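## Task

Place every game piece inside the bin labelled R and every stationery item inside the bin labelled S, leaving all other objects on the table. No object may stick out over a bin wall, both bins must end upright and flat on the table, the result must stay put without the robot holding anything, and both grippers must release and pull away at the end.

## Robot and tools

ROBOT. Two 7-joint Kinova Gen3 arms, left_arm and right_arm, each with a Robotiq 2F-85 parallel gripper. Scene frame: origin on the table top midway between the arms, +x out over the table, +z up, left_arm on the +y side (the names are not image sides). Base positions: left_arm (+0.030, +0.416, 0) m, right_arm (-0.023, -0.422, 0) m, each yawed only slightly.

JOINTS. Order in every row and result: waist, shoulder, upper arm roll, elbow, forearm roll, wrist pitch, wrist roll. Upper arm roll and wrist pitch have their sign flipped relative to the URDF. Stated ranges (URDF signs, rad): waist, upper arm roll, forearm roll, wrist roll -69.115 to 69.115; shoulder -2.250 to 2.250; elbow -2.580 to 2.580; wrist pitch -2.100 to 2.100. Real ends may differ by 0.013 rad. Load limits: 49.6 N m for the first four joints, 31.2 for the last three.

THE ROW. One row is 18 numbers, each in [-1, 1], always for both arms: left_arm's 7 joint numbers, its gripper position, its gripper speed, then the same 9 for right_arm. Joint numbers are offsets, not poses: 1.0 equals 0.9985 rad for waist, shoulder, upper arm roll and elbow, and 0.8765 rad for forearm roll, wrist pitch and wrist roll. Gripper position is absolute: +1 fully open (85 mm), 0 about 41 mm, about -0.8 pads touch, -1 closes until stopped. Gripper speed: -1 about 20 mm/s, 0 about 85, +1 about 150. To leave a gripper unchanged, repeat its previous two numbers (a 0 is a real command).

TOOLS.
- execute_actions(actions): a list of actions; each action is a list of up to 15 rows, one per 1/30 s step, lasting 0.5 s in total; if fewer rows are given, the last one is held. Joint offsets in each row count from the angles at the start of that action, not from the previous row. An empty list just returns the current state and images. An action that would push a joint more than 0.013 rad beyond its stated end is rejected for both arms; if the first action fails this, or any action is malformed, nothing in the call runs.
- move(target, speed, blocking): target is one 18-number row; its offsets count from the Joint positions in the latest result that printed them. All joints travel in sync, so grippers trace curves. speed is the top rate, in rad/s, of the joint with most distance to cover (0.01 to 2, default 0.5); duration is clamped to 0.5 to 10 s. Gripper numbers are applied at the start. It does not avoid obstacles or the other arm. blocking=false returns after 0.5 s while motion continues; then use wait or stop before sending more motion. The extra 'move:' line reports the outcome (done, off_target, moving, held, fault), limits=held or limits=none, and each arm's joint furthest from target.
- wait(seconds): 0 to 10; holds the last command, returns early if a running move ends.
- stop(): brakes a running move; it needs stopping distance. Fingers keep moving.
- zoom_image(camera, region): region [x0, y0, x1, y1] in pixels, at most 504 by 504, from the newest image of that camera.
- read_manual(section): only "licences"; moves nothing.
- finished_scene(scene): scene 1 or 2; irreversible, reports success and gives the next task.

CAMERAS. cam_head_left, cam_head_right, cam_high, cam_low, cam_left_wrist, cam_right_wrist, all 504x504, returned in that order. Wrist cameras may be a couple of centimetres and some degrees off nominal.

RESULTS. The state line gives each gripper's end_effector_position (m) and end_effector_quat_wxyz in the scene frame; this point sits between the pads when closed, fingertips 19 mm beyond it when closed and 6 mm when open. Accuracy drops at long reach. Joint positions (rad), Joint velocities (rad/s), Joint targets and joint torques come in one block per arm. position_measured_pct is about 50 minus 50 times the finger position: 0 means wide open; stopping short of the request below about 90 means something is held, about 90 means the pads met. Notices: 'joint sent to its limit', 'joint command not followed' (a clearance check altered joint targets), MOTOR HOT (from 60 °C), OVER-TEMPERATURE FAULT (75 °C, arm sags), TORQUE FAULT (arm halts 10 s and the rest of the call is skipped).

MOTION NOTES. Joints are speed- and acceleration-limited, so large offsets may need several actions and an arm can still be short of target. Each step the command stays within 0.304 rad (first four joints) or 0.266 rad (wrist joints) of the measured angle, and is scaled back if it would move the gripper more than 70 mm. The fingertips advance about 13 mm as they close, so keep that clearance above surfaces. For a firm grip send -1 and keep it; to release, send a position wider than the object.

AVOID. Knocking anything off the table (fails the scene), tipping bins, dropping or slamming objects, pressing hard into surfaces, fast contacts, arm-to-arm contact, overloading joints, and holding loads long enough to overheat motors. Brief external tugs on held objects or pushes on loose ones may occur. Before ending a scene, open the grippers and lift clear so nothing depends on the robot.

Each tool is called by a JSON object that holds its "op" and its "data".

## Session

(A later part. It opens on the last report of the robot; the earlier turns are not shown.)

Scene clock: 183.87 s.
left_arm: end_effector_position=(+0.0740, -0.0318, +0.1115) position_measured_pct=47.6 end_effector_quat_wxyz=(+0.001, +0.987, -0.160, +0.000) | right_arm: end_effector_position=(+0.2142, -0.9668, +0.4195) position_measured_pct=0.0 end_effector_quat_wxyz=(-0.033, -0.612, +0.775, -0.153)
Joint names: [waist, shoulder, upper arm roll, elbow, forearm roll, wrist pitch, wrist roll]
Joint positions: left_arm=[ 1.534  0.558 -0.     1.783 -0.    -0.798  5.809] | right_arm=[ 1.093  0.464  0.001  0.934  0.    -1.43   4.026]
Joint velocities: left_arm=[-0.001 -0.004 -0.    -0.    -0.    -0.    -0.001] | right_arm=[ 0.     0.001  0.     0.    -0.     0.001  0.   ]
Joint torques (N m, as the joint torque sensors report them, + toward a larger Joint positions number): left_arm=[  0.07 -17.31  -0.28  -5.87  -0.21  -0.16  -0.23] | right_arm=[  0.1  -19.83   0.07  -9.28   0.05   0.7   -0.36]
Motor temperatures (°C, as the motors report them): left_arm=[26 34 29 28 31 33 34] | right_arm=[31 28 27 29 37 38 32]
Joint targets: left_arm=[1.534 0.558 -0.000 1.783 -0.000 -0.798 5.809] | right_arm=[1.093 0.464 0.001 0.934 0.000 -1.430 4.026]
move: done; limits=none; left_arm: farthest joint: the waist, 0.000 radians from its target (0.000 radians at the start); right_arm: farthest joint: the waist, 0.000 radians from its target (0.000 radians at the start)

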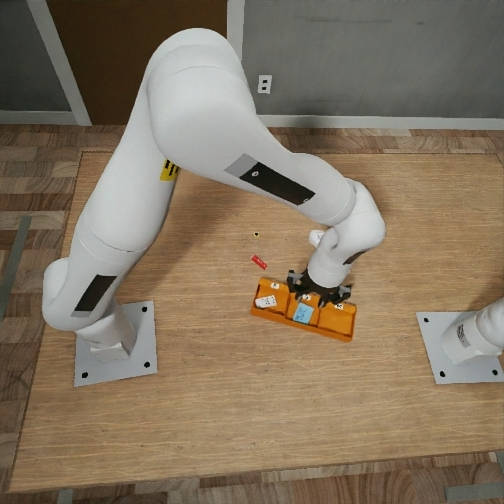

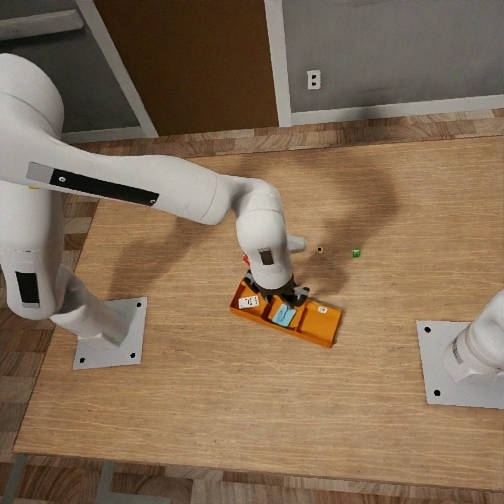

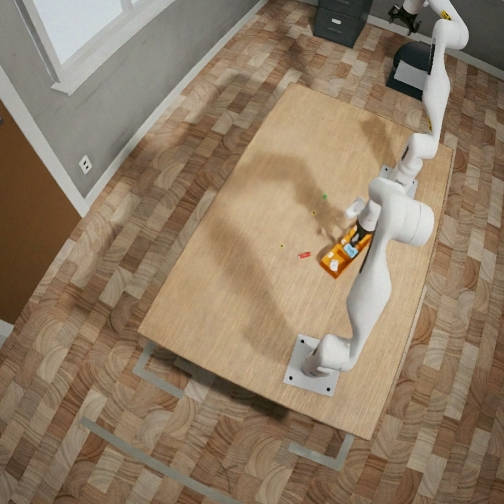

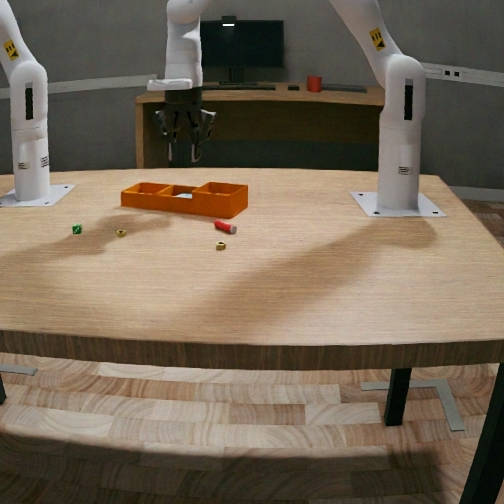

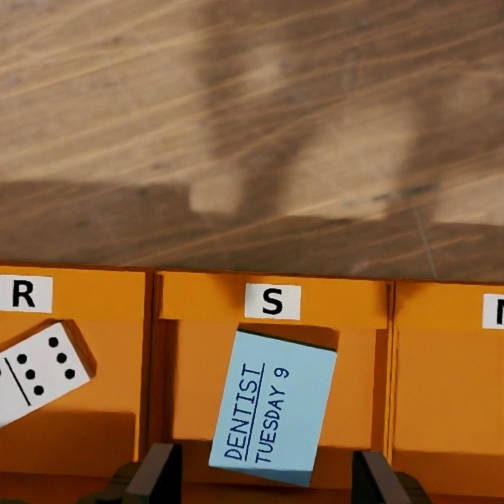

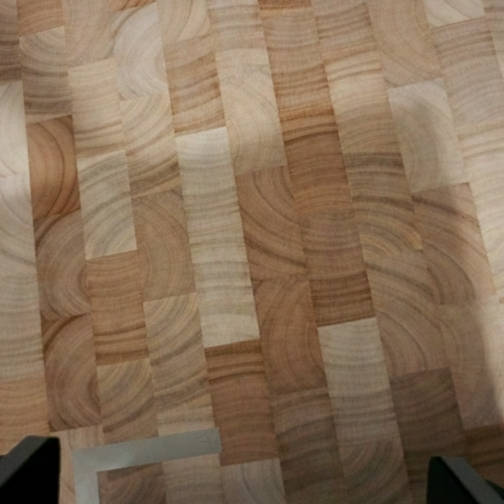

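{"op": "move", "data": {"target": [-0.243,0.449,0,-0.937,0,-0.559,0,0.3,0.5, 0,0,0,0,0,0,0,1,0], "speed": 1.0}}

{"op": "zoom_image", "data": {"camera": "cam_head_left", "region": [240,220,380,350]}}

Scene clock: 194.23 s.
left_arm: end_effector_position=(+0.2605, -0.2002, +0.1110) position_measured_pct=34.9 end_effector_quat_wxyz=(-0.000, +0.999, -0.039, -0.000) | right_arm: end_effector_position=(+0.2142, -0.9668, +0.4195) position_measured_pct=0.0 end_effector_quat_wxyz=(-0.033, -0.612, +0.775, -0.153)
Joint names: [waist, shoulder, upper arm roll, elbow, forearm roll, wrist pitch, wrist roll]
Joint positions: left_arm=[ 1.291  1.006 -0.     0.847 -0.    -1.288  5.809] | right_arm=[ 1.093  0.464  0.001  0.934  0.    -1.43   4.026]
Joint velocities: left_arm=[-0.001  0.003 -0.    -0.001 -0.002 -0.     0.   ] | right_arm=[ 0.001 -0.    -0.     0.    -0.     0.001 -0.   ]
Joint torques (N m, as the joint torque sensors report them, + toward a larger Joint positions number): left_arm=[  0.15 -25.65  -0.33  -8.15  -0.19  -0.15  -0.26] | right_arm=[  0.14 -19.95  -0.02  -9.28   0.06   0.68  -0.36]
Motor temperatures (°C, as the motors report them): left_arm=[26 34 29 28 31 33 34] | right_arm=[31 28 27 29 37 38 32]
Joint targets: left_arm=[1.291 1.006 -0.000 0.847 -0.000 -1.288 5.809] | right_arm=[1.093 0.464 0.001 0.934 0.000 -1.430 4.026]
move: done; limits=none; left_arm: farthest joint: the waist, 0.000 radians from its target (0.242 radians at the start); right_arm: farthest joint: the waist, 0.000 radians from its target (0.000 radians at the start)

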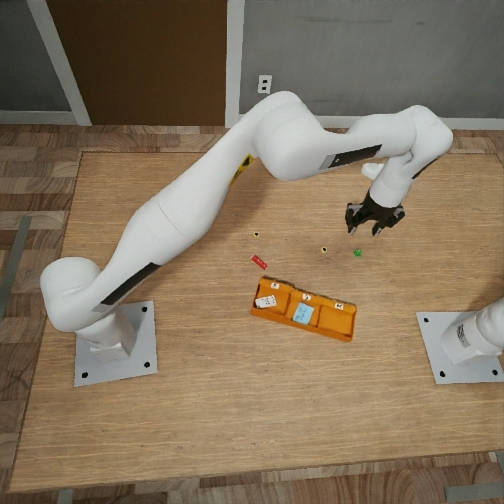

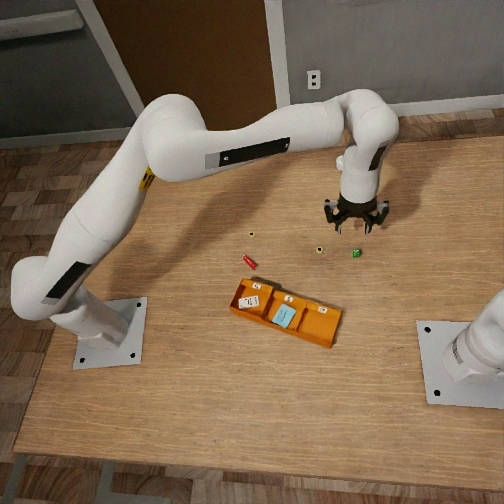

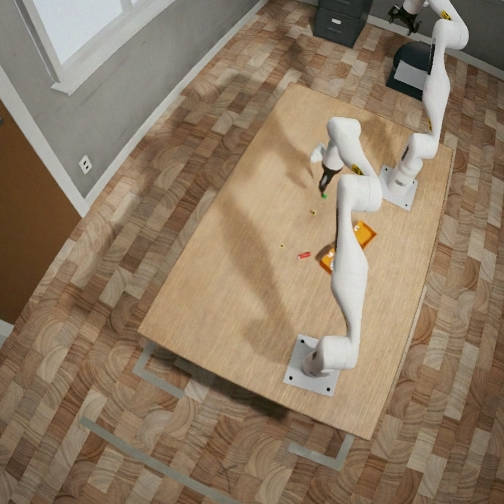

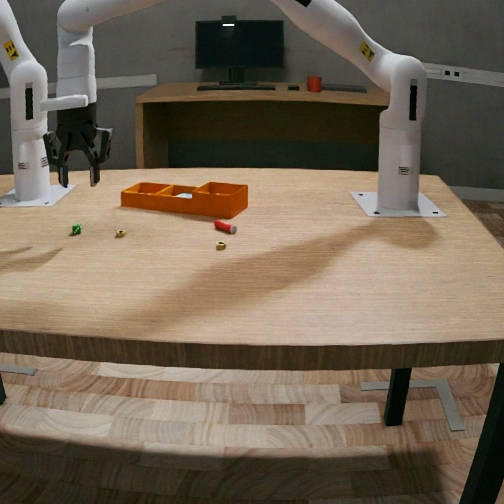

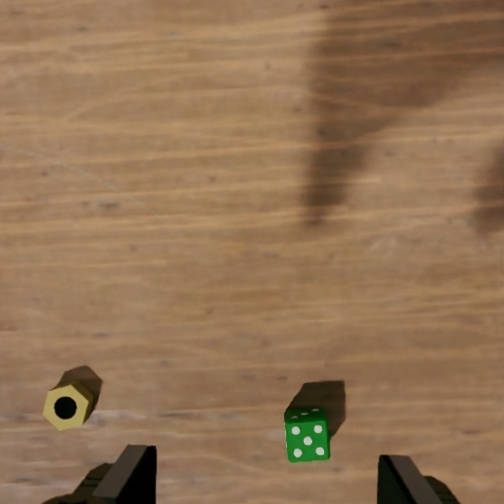

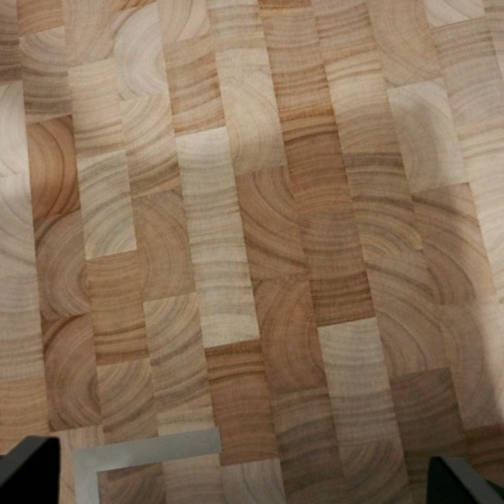

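Region (240, 220, 380, 350) of cam_head_left's 504x504 image, scaled by 3.600, with more detail than that image has; it fills the top 468 rows of this view, and the rest is white.

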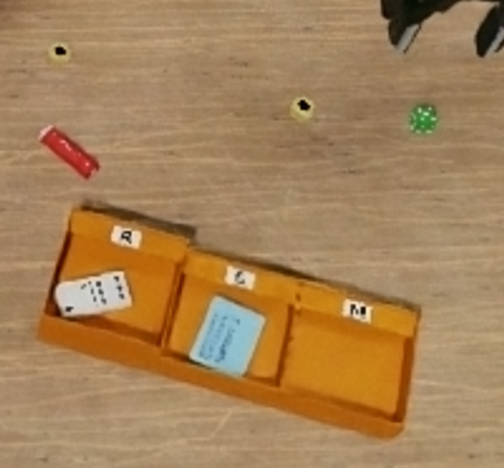

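{"op": "move", "data": {"target": [0.028,0.066,0,-0.009,0,0.064,0.032,0.1,0.5, 0,0,0,0,0,0,0,1,0], "speed": 0.6}}

Scene clock: 199.37 s.
left_arm: end_effector_position=(+0.2462, -0.2142, +0.0702) position_measured_pct=45.2 end_effector_quat_wxyz=(-0.000, +0.999, -0.039, -0.000) | right_arm: end_effector_position=(+0.2142, -0.9668, +0.4195) position_measured_pct=0.0 end_effector_quat_wxyz=(-0.033, -0.612, +0.775, -0.153)
Joint names: [waist, shoulder, upper arm roll, elbow, forearm roll, wrist pitch, wrist roll]
Joint positions: left_arm=[ 1.319  1.072 -0.     0.838 -0.    -1.232  5.837] | right_arm=[ 1.093  0.464  0.001  0.934  0.    -1.43   4.026]
Joint velocities: left_arm=[ 0.001  0.002  0.    -0.001 -0.     0.001  0.001] | right_arm=[-0.    -0.001 -0.     0.001 -0.001  0.001  0.   ]
Joint torques (N m, as the joint torque sensors report them, + toward a larger Joint positions number): left_arm=[  0.07 -26.36  -0.34  -8.13  -0.27  -0.14  -0.22] | right_arm=[  0.14 -19.85   0.05  -9.18   0.01   0.75  -0.35]
Motor temperatures (°C, as the motors report them): left_arm=[26 34 29 28 31 33 34] | right_arm=[31 28 27 29 37 38 32]
Joint targets: left_arm=[1.319 1.072 -0.000 0.838 -0.000 -1.232 5.837] | right_arm=[1.093 0.464 0.001 0.934 0.000 -1.430 4.026]
move: done; limits=none; left_arm: farthest joint: the waist, 0.000 radians from its target (0.028 radians at the start); right_arm: farthest joint: the waist, 0.000 radians from its target (0.000 radians at the start)

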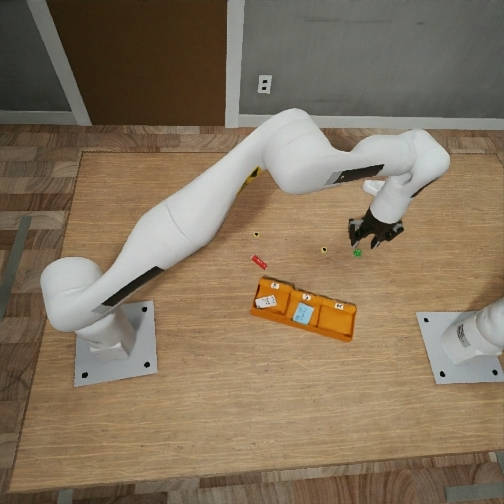

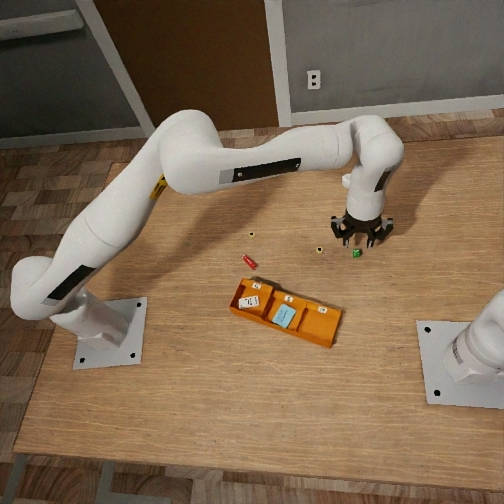

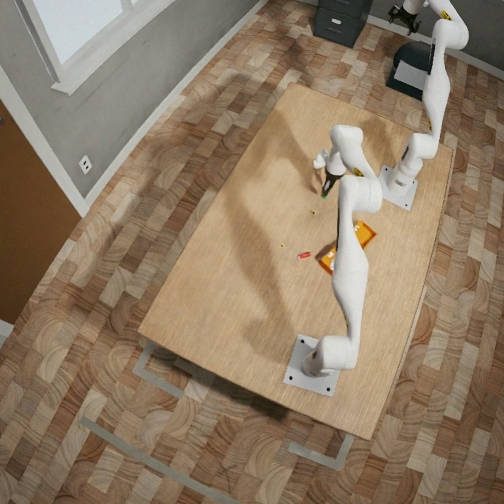

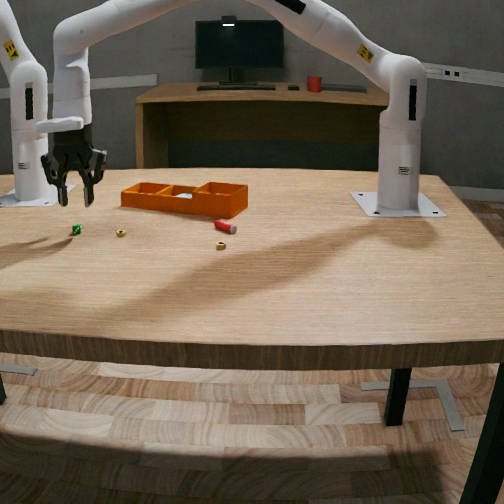

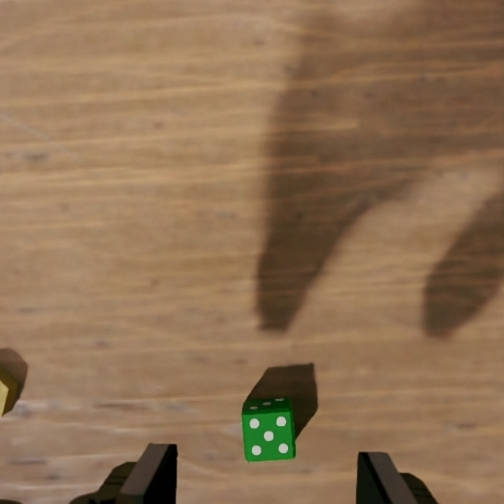

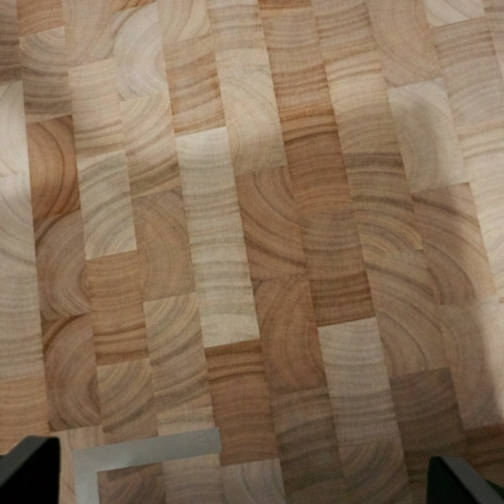

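{"op": "move", "data": {"target": [0,0.057,0,0.035,0,0.105,0,0.1,0.5, 0,0,0,0,0,0,0,1,0], "speed": 0.4}}

{"op": "move", "data": {"target": [0,0,0,0,0,0,0,-1,0, 0,0,0,0,0,0,0,1,0]}}

{"op": "move", "data": {"target": [0,-0.14,0,-0.02,0,-0.18,0,-1,0, 0,0,0,0,0,0,0,1,0], "speed": 0.8}}

Scene clock: 203.80 s.
left_arm: end_effector_position=(+0.2462, -0.2143, +0.0222) position_measured_pct=45.2 end_effector_quat_wxyz=(-0.000, +0.999, -0.039, -0.000) | right_arm: end_effector_position=(+0.2142, -0.9668, +0.4195) position_measured_pct=0.0 end_effector_quat_wxyz=(-0.033, -0.612, +0.775, -0.153)
Joint names: [waist, shoulder, upper arm roll, elbow, forearm roll, wrist pitch, wrist roll]
Joint positions: left_arm=[ 1.319  1.129 -0.     0.873 -0.    -1.14   5.837] | right_arm=[ 1.093  0.464  0.001  0.934  0.    -1.43   4.026]
Joint velocities: left_arm=[ 0.001  0.003 -0.001  0.    -0.     0.001  0.001] | right_arm=[-0.001 -0.001 -0.     0.001  0.001  0.    -0.   ]
Joint torques (N m, as the joint torque sensors report them, + toward a larger Joint positions number): left_arm=[  0.18 -26.61  -0.56  -7.55  -0.26  -0.14  -0.28] | right_arm=[  0.03 -19.94  -0.02  -9.15   0.     0.56  -0.28]
Motor temperatures (°C, as the motors report them): left_arm=[26 34 29 28 31 33 34] | right_arm=[31 28 27 29 37 38 32]
Joint targets: left_arm=[1.319 1.129 -0.000 0.873 -0.000 -1.140 5.837] | right_arm=[1.093 0.464 0.001 0.934 0.000 -1.430 4.026]
move: done; limits=none; left_arm: farthest joint: the waist, 0.000 radians from its target (0.000 radians at the start); right_arm: farthest joint: the waist, 0.000 radians from its target (0.000 radians at the start)

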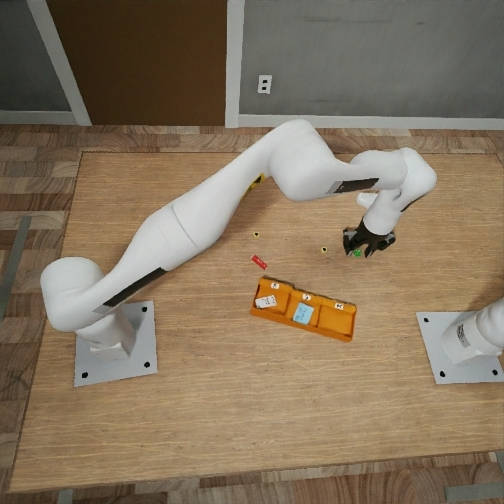

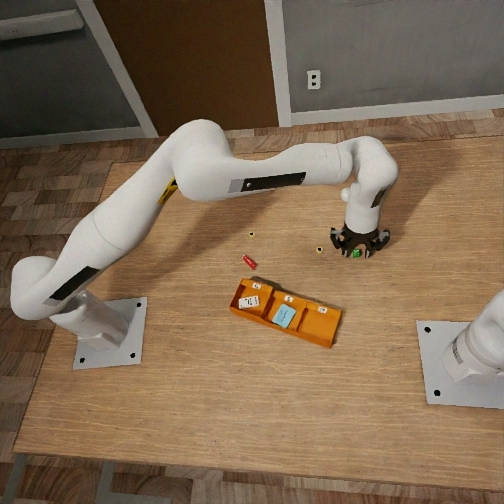

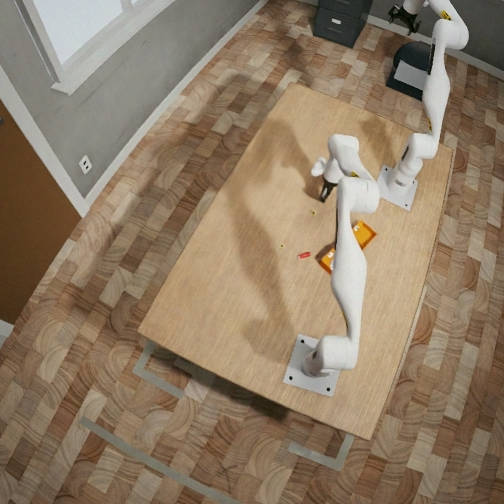

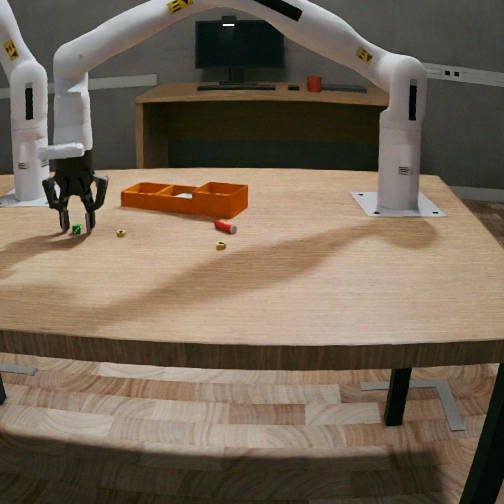

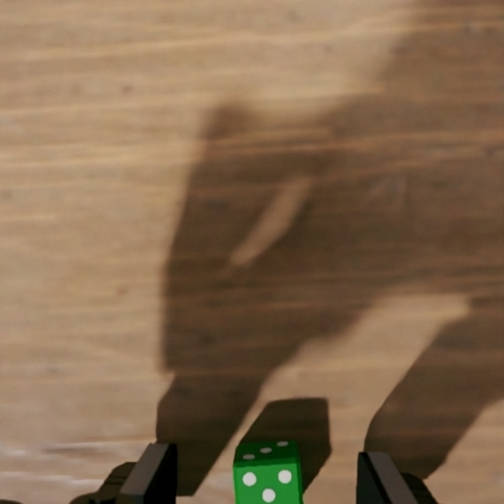

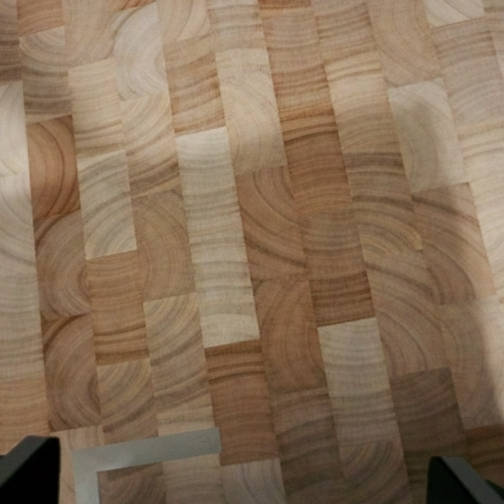

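Scene clock: 204.50 s.
left_arm: end_effector_position=(+0.2463, -0.2144, +0.0226) position_measured_pct=79.8 end_effector_quat_wxyz=(-0.000, +0.999, -0.039, +0.000) | right_arm: end_effector_position=(+0.2142, -0.9668, +0.4195) position_measured_pct=0.0 end_effector_quat_wxyz=(-0.033, -0.612, +0.775, -0.153)
Joint names: [waist, shoulder, upper arm roll, elbow, forearm roll, wrist pitch, wrist roll]
Joint positions: left_arm=[ 1.319  1.128 -0.     0.873 -0.    -1.14   5.837] | right_arm=[ 1.093  0.464  0.001  0.934  0.    -1.43   4.026]
Joint velocities: left_arm=[ 0.001  0.002 -0.001 -0.     0.    -0.    -0.001] | right_arm=[-0.001  0.002 -0.    -0.    -0.     0.     0.   ]
Joint torques (N m, as the joint torque sensors report them, + toward a larger Joint positions number): left_arm=[  0.12 -26.14  -0.4   -7.44  -0.2   -0.1   -0.25] | right_arm=[  0.06 -19.92   0.15  -9.09   0.     0.64  -0.44]
Motor temperatures (°C, as the motors report them): left_arm=[26 34 29 28 31 33 34] | right_arm=[31 28 27 29 37 38 32]
Joint targets: left_arm=[1.319 1.129 -0.000 0.873 -0.000 -1.140 5.837] | right_arm=[1.093 0.464 0.001 0.934 0.000 -1.430 4.026]
move: done; limits=none; left_arm: farthest joint: the shoulder, 0.001 radians from its target (0.000 radians at the start); right_arm: farthest joint: the waist, 0.000 radians from its target (0.000 radians at the start)

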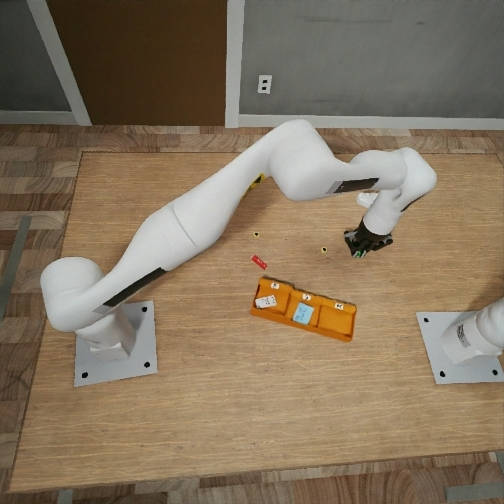

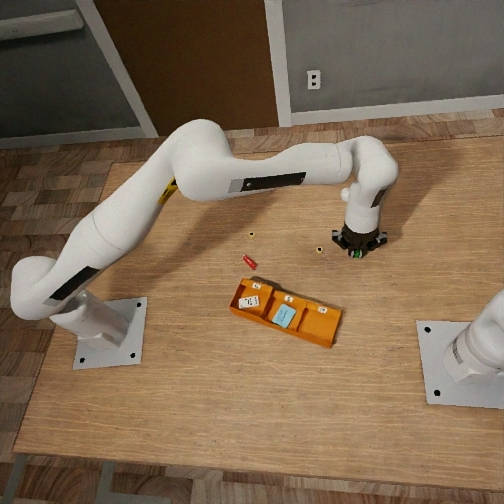

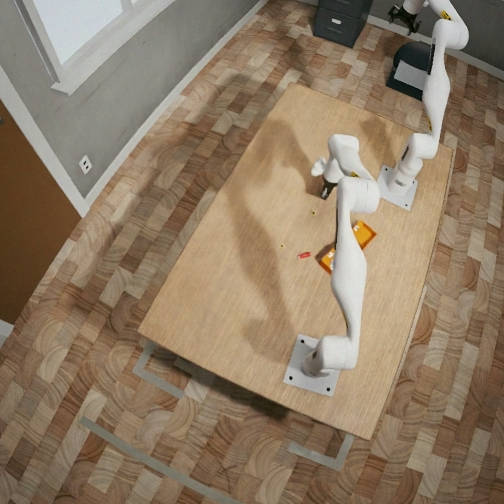

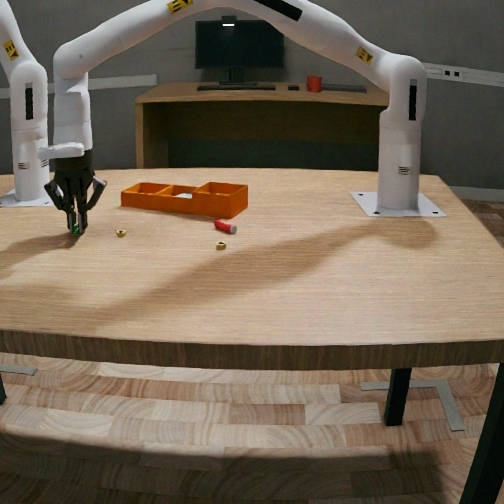

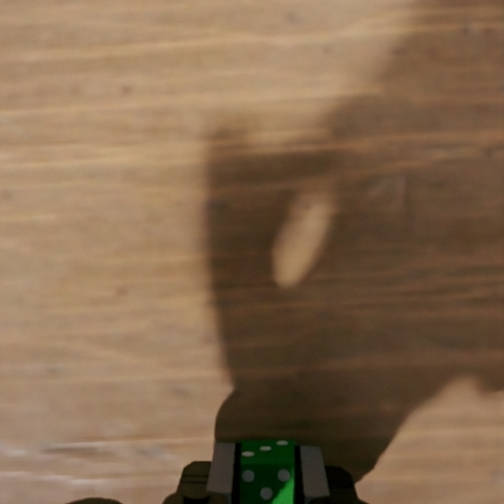

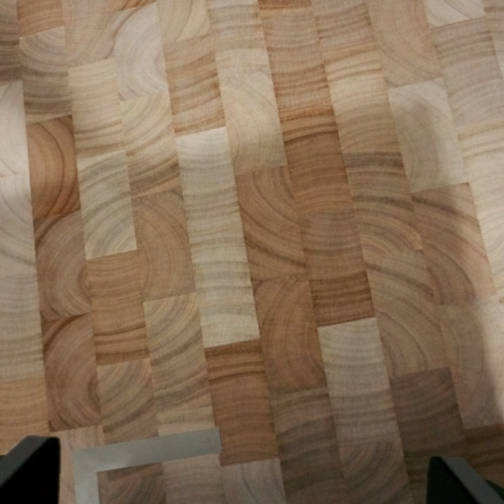

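Scene clock: 205.37 s.
left_arm: end_effector_position=(+0.2424, -0.2042, +0.1208) position_measured_pct=79.8 end_effector_quat_wxyz=(+0.001, +0.999, -0.039, +0.000) | right_arm: end_effector_position=(+0.2142, -0.9668, +0.4195) position_measured_pct=0.0 end_effector_quat_wxyz=(-0.033, -0.612, +0.775, -0.153)
Joint names: [waist, shoulder, upper arm roll, elbow, forearm roll, wrist pitch, wrist roll]
Joint positions: left_arm=[ 1.319  0.989 -0.     0.853 -0.    -1.298  5.837] | right_arm=[ 1.093  0.464  0.001  0.934  0.    -1.43   4.026]
Joint velocities: left_arm=[ 0.    -0.002 -0.    -0.    -0.001  0.001  0.001] | right_arm=[-0.     0.001 -0.    -0.001  0.002 -0.    -0.   ]
Joint torques (N m, as the joint torque sensors report them, + toward a larger Joint positions number): left_arm=[  0.13 -25.53  -0.39  -7.98  -0.22  -0.15  -0.22] | right_arm=[  0.09 -19.87   0.14  -9.33   0.07   0.75  -0.44]
Motor temperatures (°C, as the motors report them): left_arm=[26 34 29 28 31 33 34] | right_arm=[31 28 27 29 37 38 32]
Joint targets: left_arm=[1.319 0.988 -0.000 0.853 -0.000 -1.298 5.837] | right_arm=[1.093 0.464 0.001 0.934 0.000 -1.430 4.026]
move: done; limits=none; left_arm: farthest joint: the waist, 0.000 radians from its target (0.000 radians at the start); right_arm: farthest joint: the waist, 0.000 radians from its target (0.000 radians at the start)

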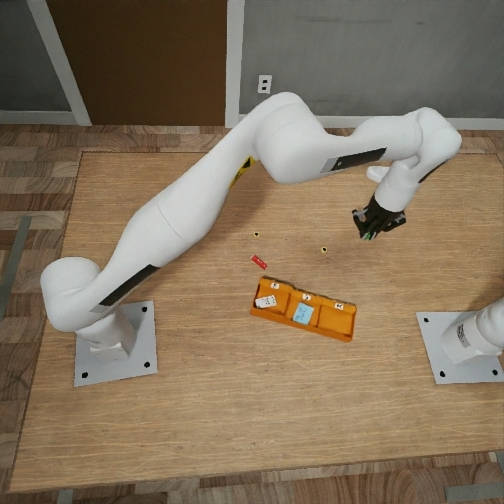

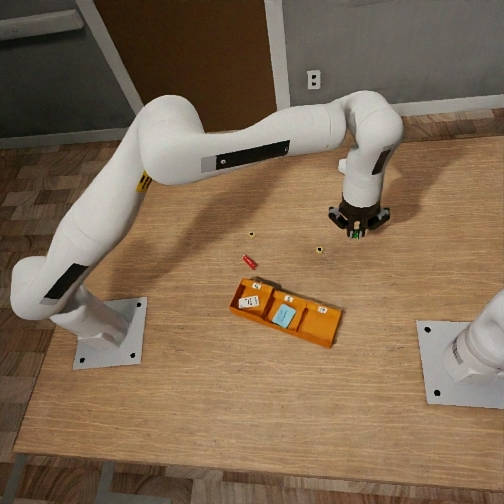

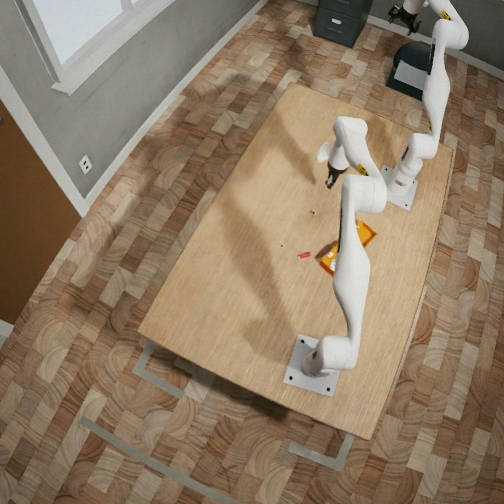

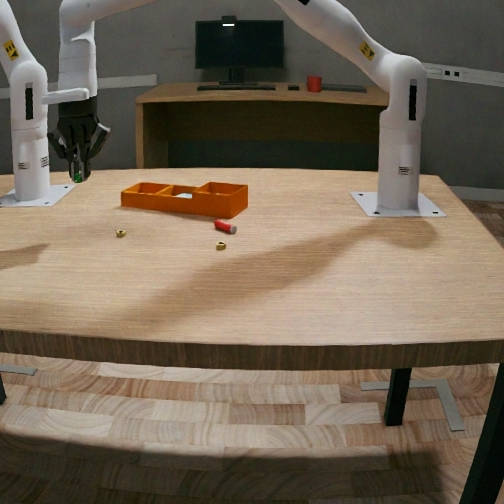

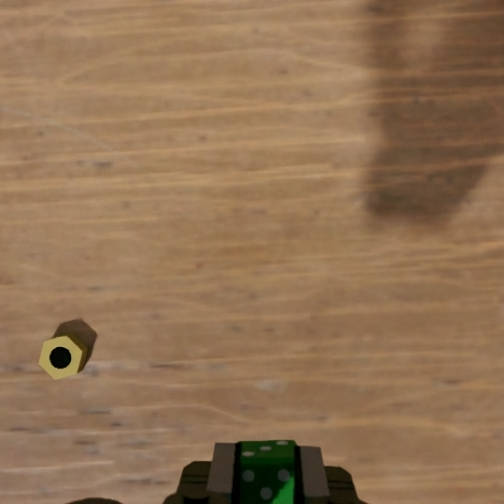

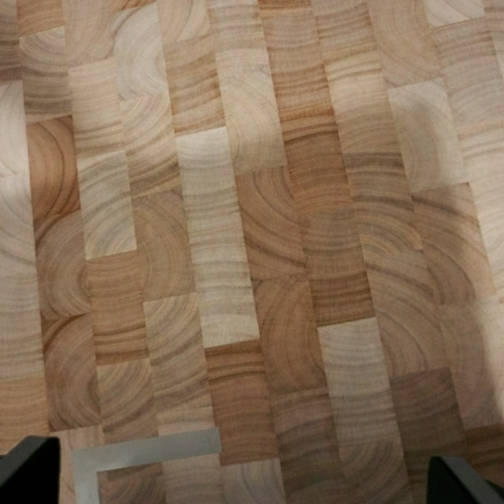

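{"op": "move", "data": {"target": [0.06,-0.3,0,0.58,0,0.32,-0.07,-1,0, 0,0,0,0,0,0,0,1,0], "speed": 1.0}}

{"op": "move", "data": {"target": [0.064,-0.25,0,0.585,0,0.379,-0.067,-1,0, 0,0,0,0,0,0,0,1,0], "speed": 1.0}}

Scene clock: 217.00 s.
left_arm: end_effector_position=(+0.1689, -0.1027, +0.1337) position_measured_pct=79.8 end_effector_quat_wxyz=(+0.001, +0.995, -0.100, +0.000) | right_arm: end_effector_position=(+0.2142, -0.9668, +0.4195) position_measured_pct=0.0 end_effector_quat_wxyz=(-0.033, -0.612, +0.775, -0.153)
Joint names: [waist, shoulder, upper arm roll, elbow, forearm roll, wrist pitch, wrist roll]
Joint positions: left_arm=[ 1.379  0.689 -0.     1.432 -0.    -1.018  5.776] | right_arm=[ 1.093  0.464  0.001  0.934  0.    -1.43   4.026]
Joint velocities: left_arm=[ 0.    -0.003 -0.001  0.     0.001  0.     0.001] | right_arm=[-0.     0.    -0.    -0.001  0.001 -0.001  0.   ]
Joint torques (N m, as the joint torque sensors report them, + toward a larger Joint positions number): left_arm=[  0.17 -20.57  -0.31  -7.04  -0.27  -0.13  -0.16] | right_arm=[  0.18 -19.99   0.08  -9.33   0.07   0.76  -0.39]
Motor temperatures (°C, as the motors report them): left_arm=[26 35 29 28 31 33 34] | right_arm=[31 28 27 29 37 38 32]
Joint targets: left_arm=[1.379 0.689 -0.000 1.432 -0.000 -1.018 5.776] | right_arm=[1.093 0.464 0.001 0.934 0.000 -1.430 4.026]
move: done; limits=none; left_arm: farthest joint: the waist, 0.000 radians from its target (0.060 radians at the start); right_arm: farthest joint: the waist, 0.000 radians from its target (0.000 radians at the start)

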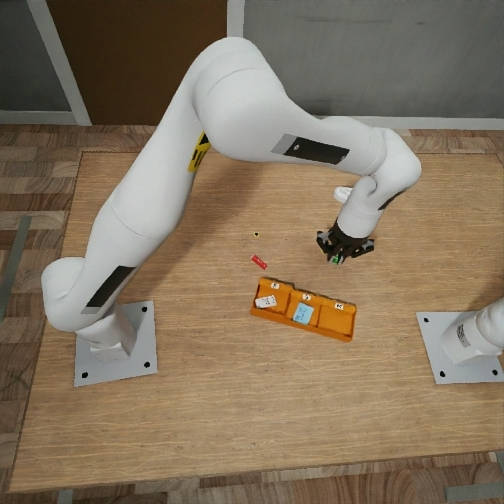

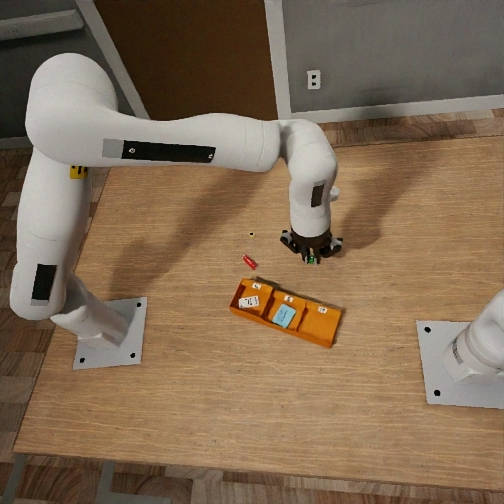

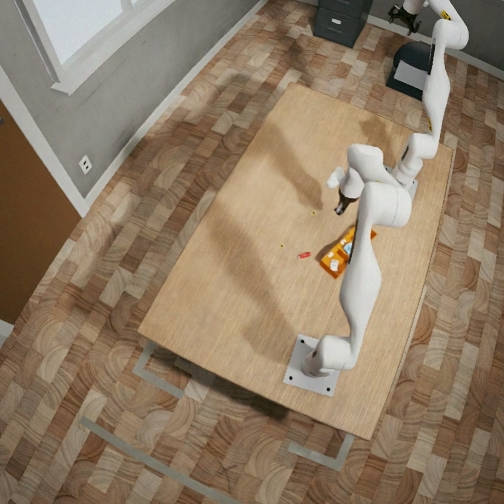

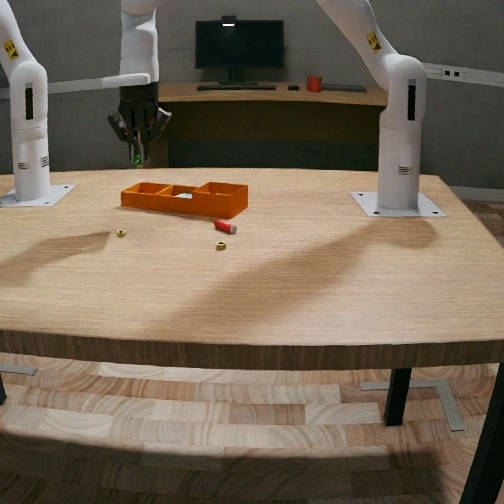

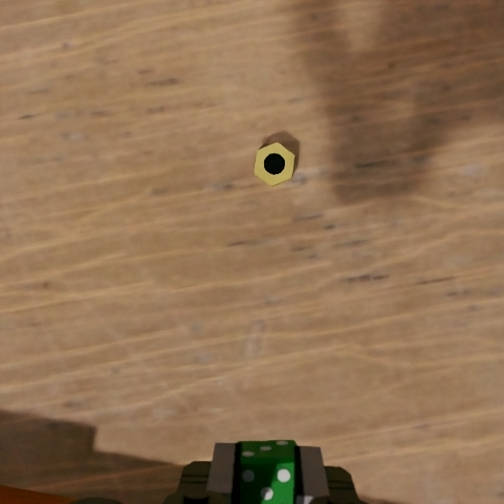

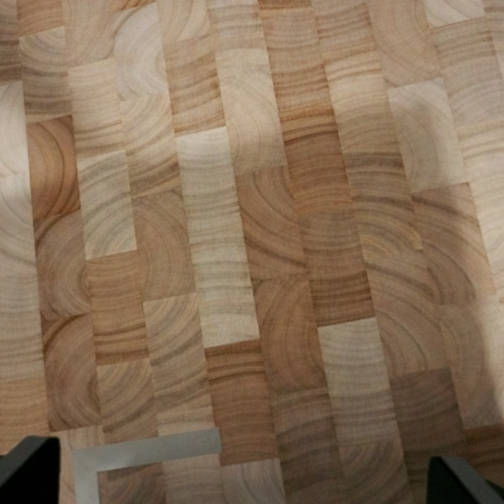

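Scene clock: 218.30 s.
left_arm: end_effector_position=(+0.0974, +0.0430, +0.1108) position_measured_pct=79.8 end_effector_quat_wxyz=(-0.000, +0.987, -0.160, -0.000) | right_arm: end_effector_position=(+0.2142, -0.9668, +0.4195) position_measured_pct=0.0 end_effector_quat_wxyz=(-0.033, -0.612, +0.775, -0.153)
Joint names: [waist, shoulder, upper arm roll, elbow, forearm roll, wrist pitch, wrist roll]
Joint positions: left_arm=[ 1.443  0.44  -0.     2.016 -0.    -0.685  5.717] | right_arm=[ 1.093  0.464  0.001  0.934  0.    -1.43   4.026]
Joint velocities: left_arm=[ 0.    -0.004  0.001 -0.    -0.001  0.     0.001] | right_arm=[-0.     0.    -0.    -0.     0.001  0.    -0.   ]
Joint torques (N m, as the joint torque sensors report them, + toward a larger Joint positions number): left_arm=[  0.14 -15.09  -0.32  -5.19  -0.13  -0.12  -0.21] | right_arm=[  0.15 -19.94   0.11  -9.1    0.05   0.73  -0.37]
Motor temperatures (°C, as the motors report them): left_arm=[26 35 29 28 31 33 34] | right_arm=[31 28 27 29 37 38 32]
Joint targets: left_arm=[1.443 0.440 -0.000 2.016 -0.000 -0.685 5.717] | right_arm=[1.093 0.464 0.001 0.934 0.000 -1.430 4.026]
move: done; limits=none; left_arm: farthest joint: the shoulder, 0.001 radians from its target (0.250 radians at the start); right_arm: farthest joint: the waist, 0.000 radians from its target (0.000 radians at the start)

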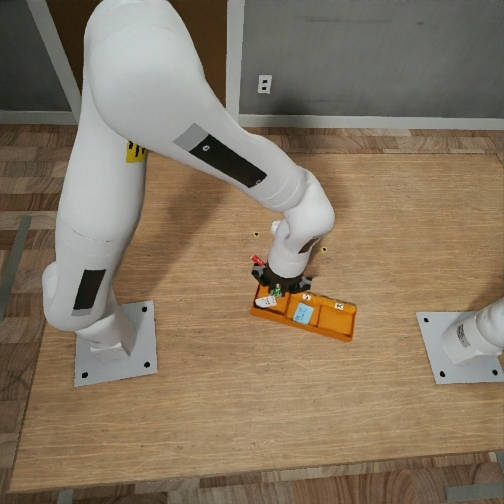

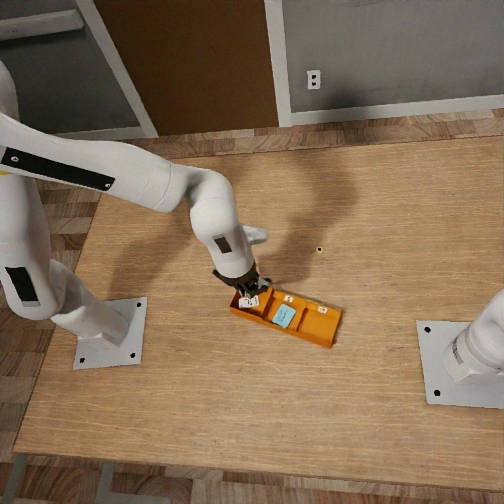

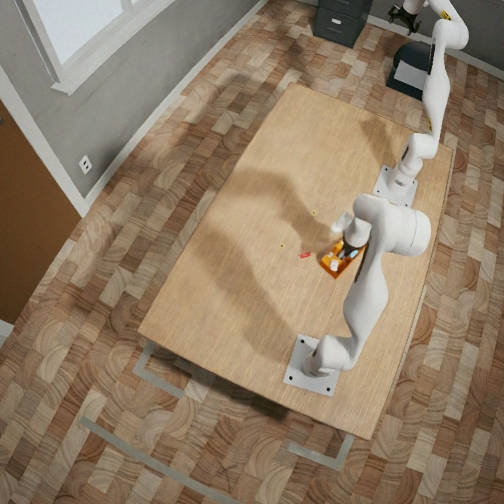

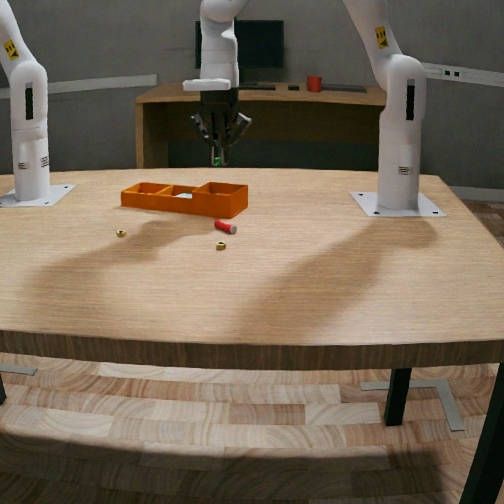

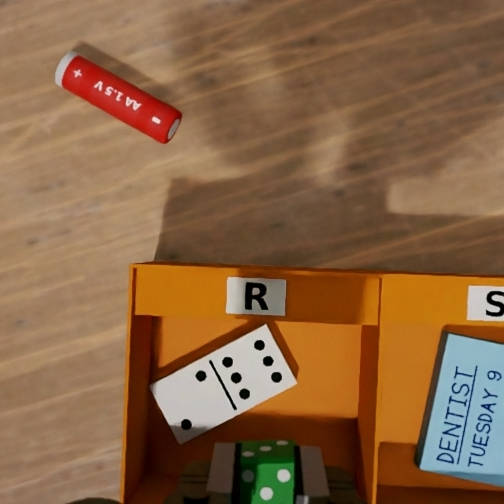

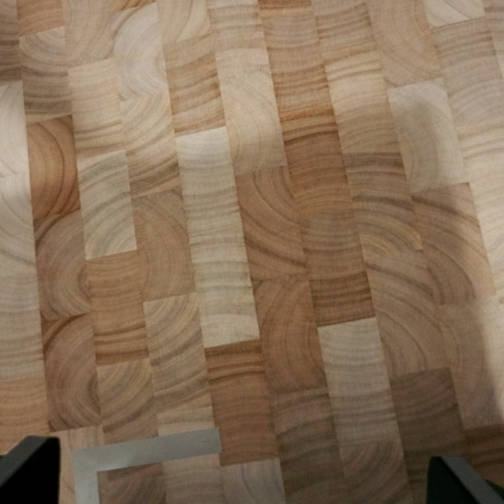

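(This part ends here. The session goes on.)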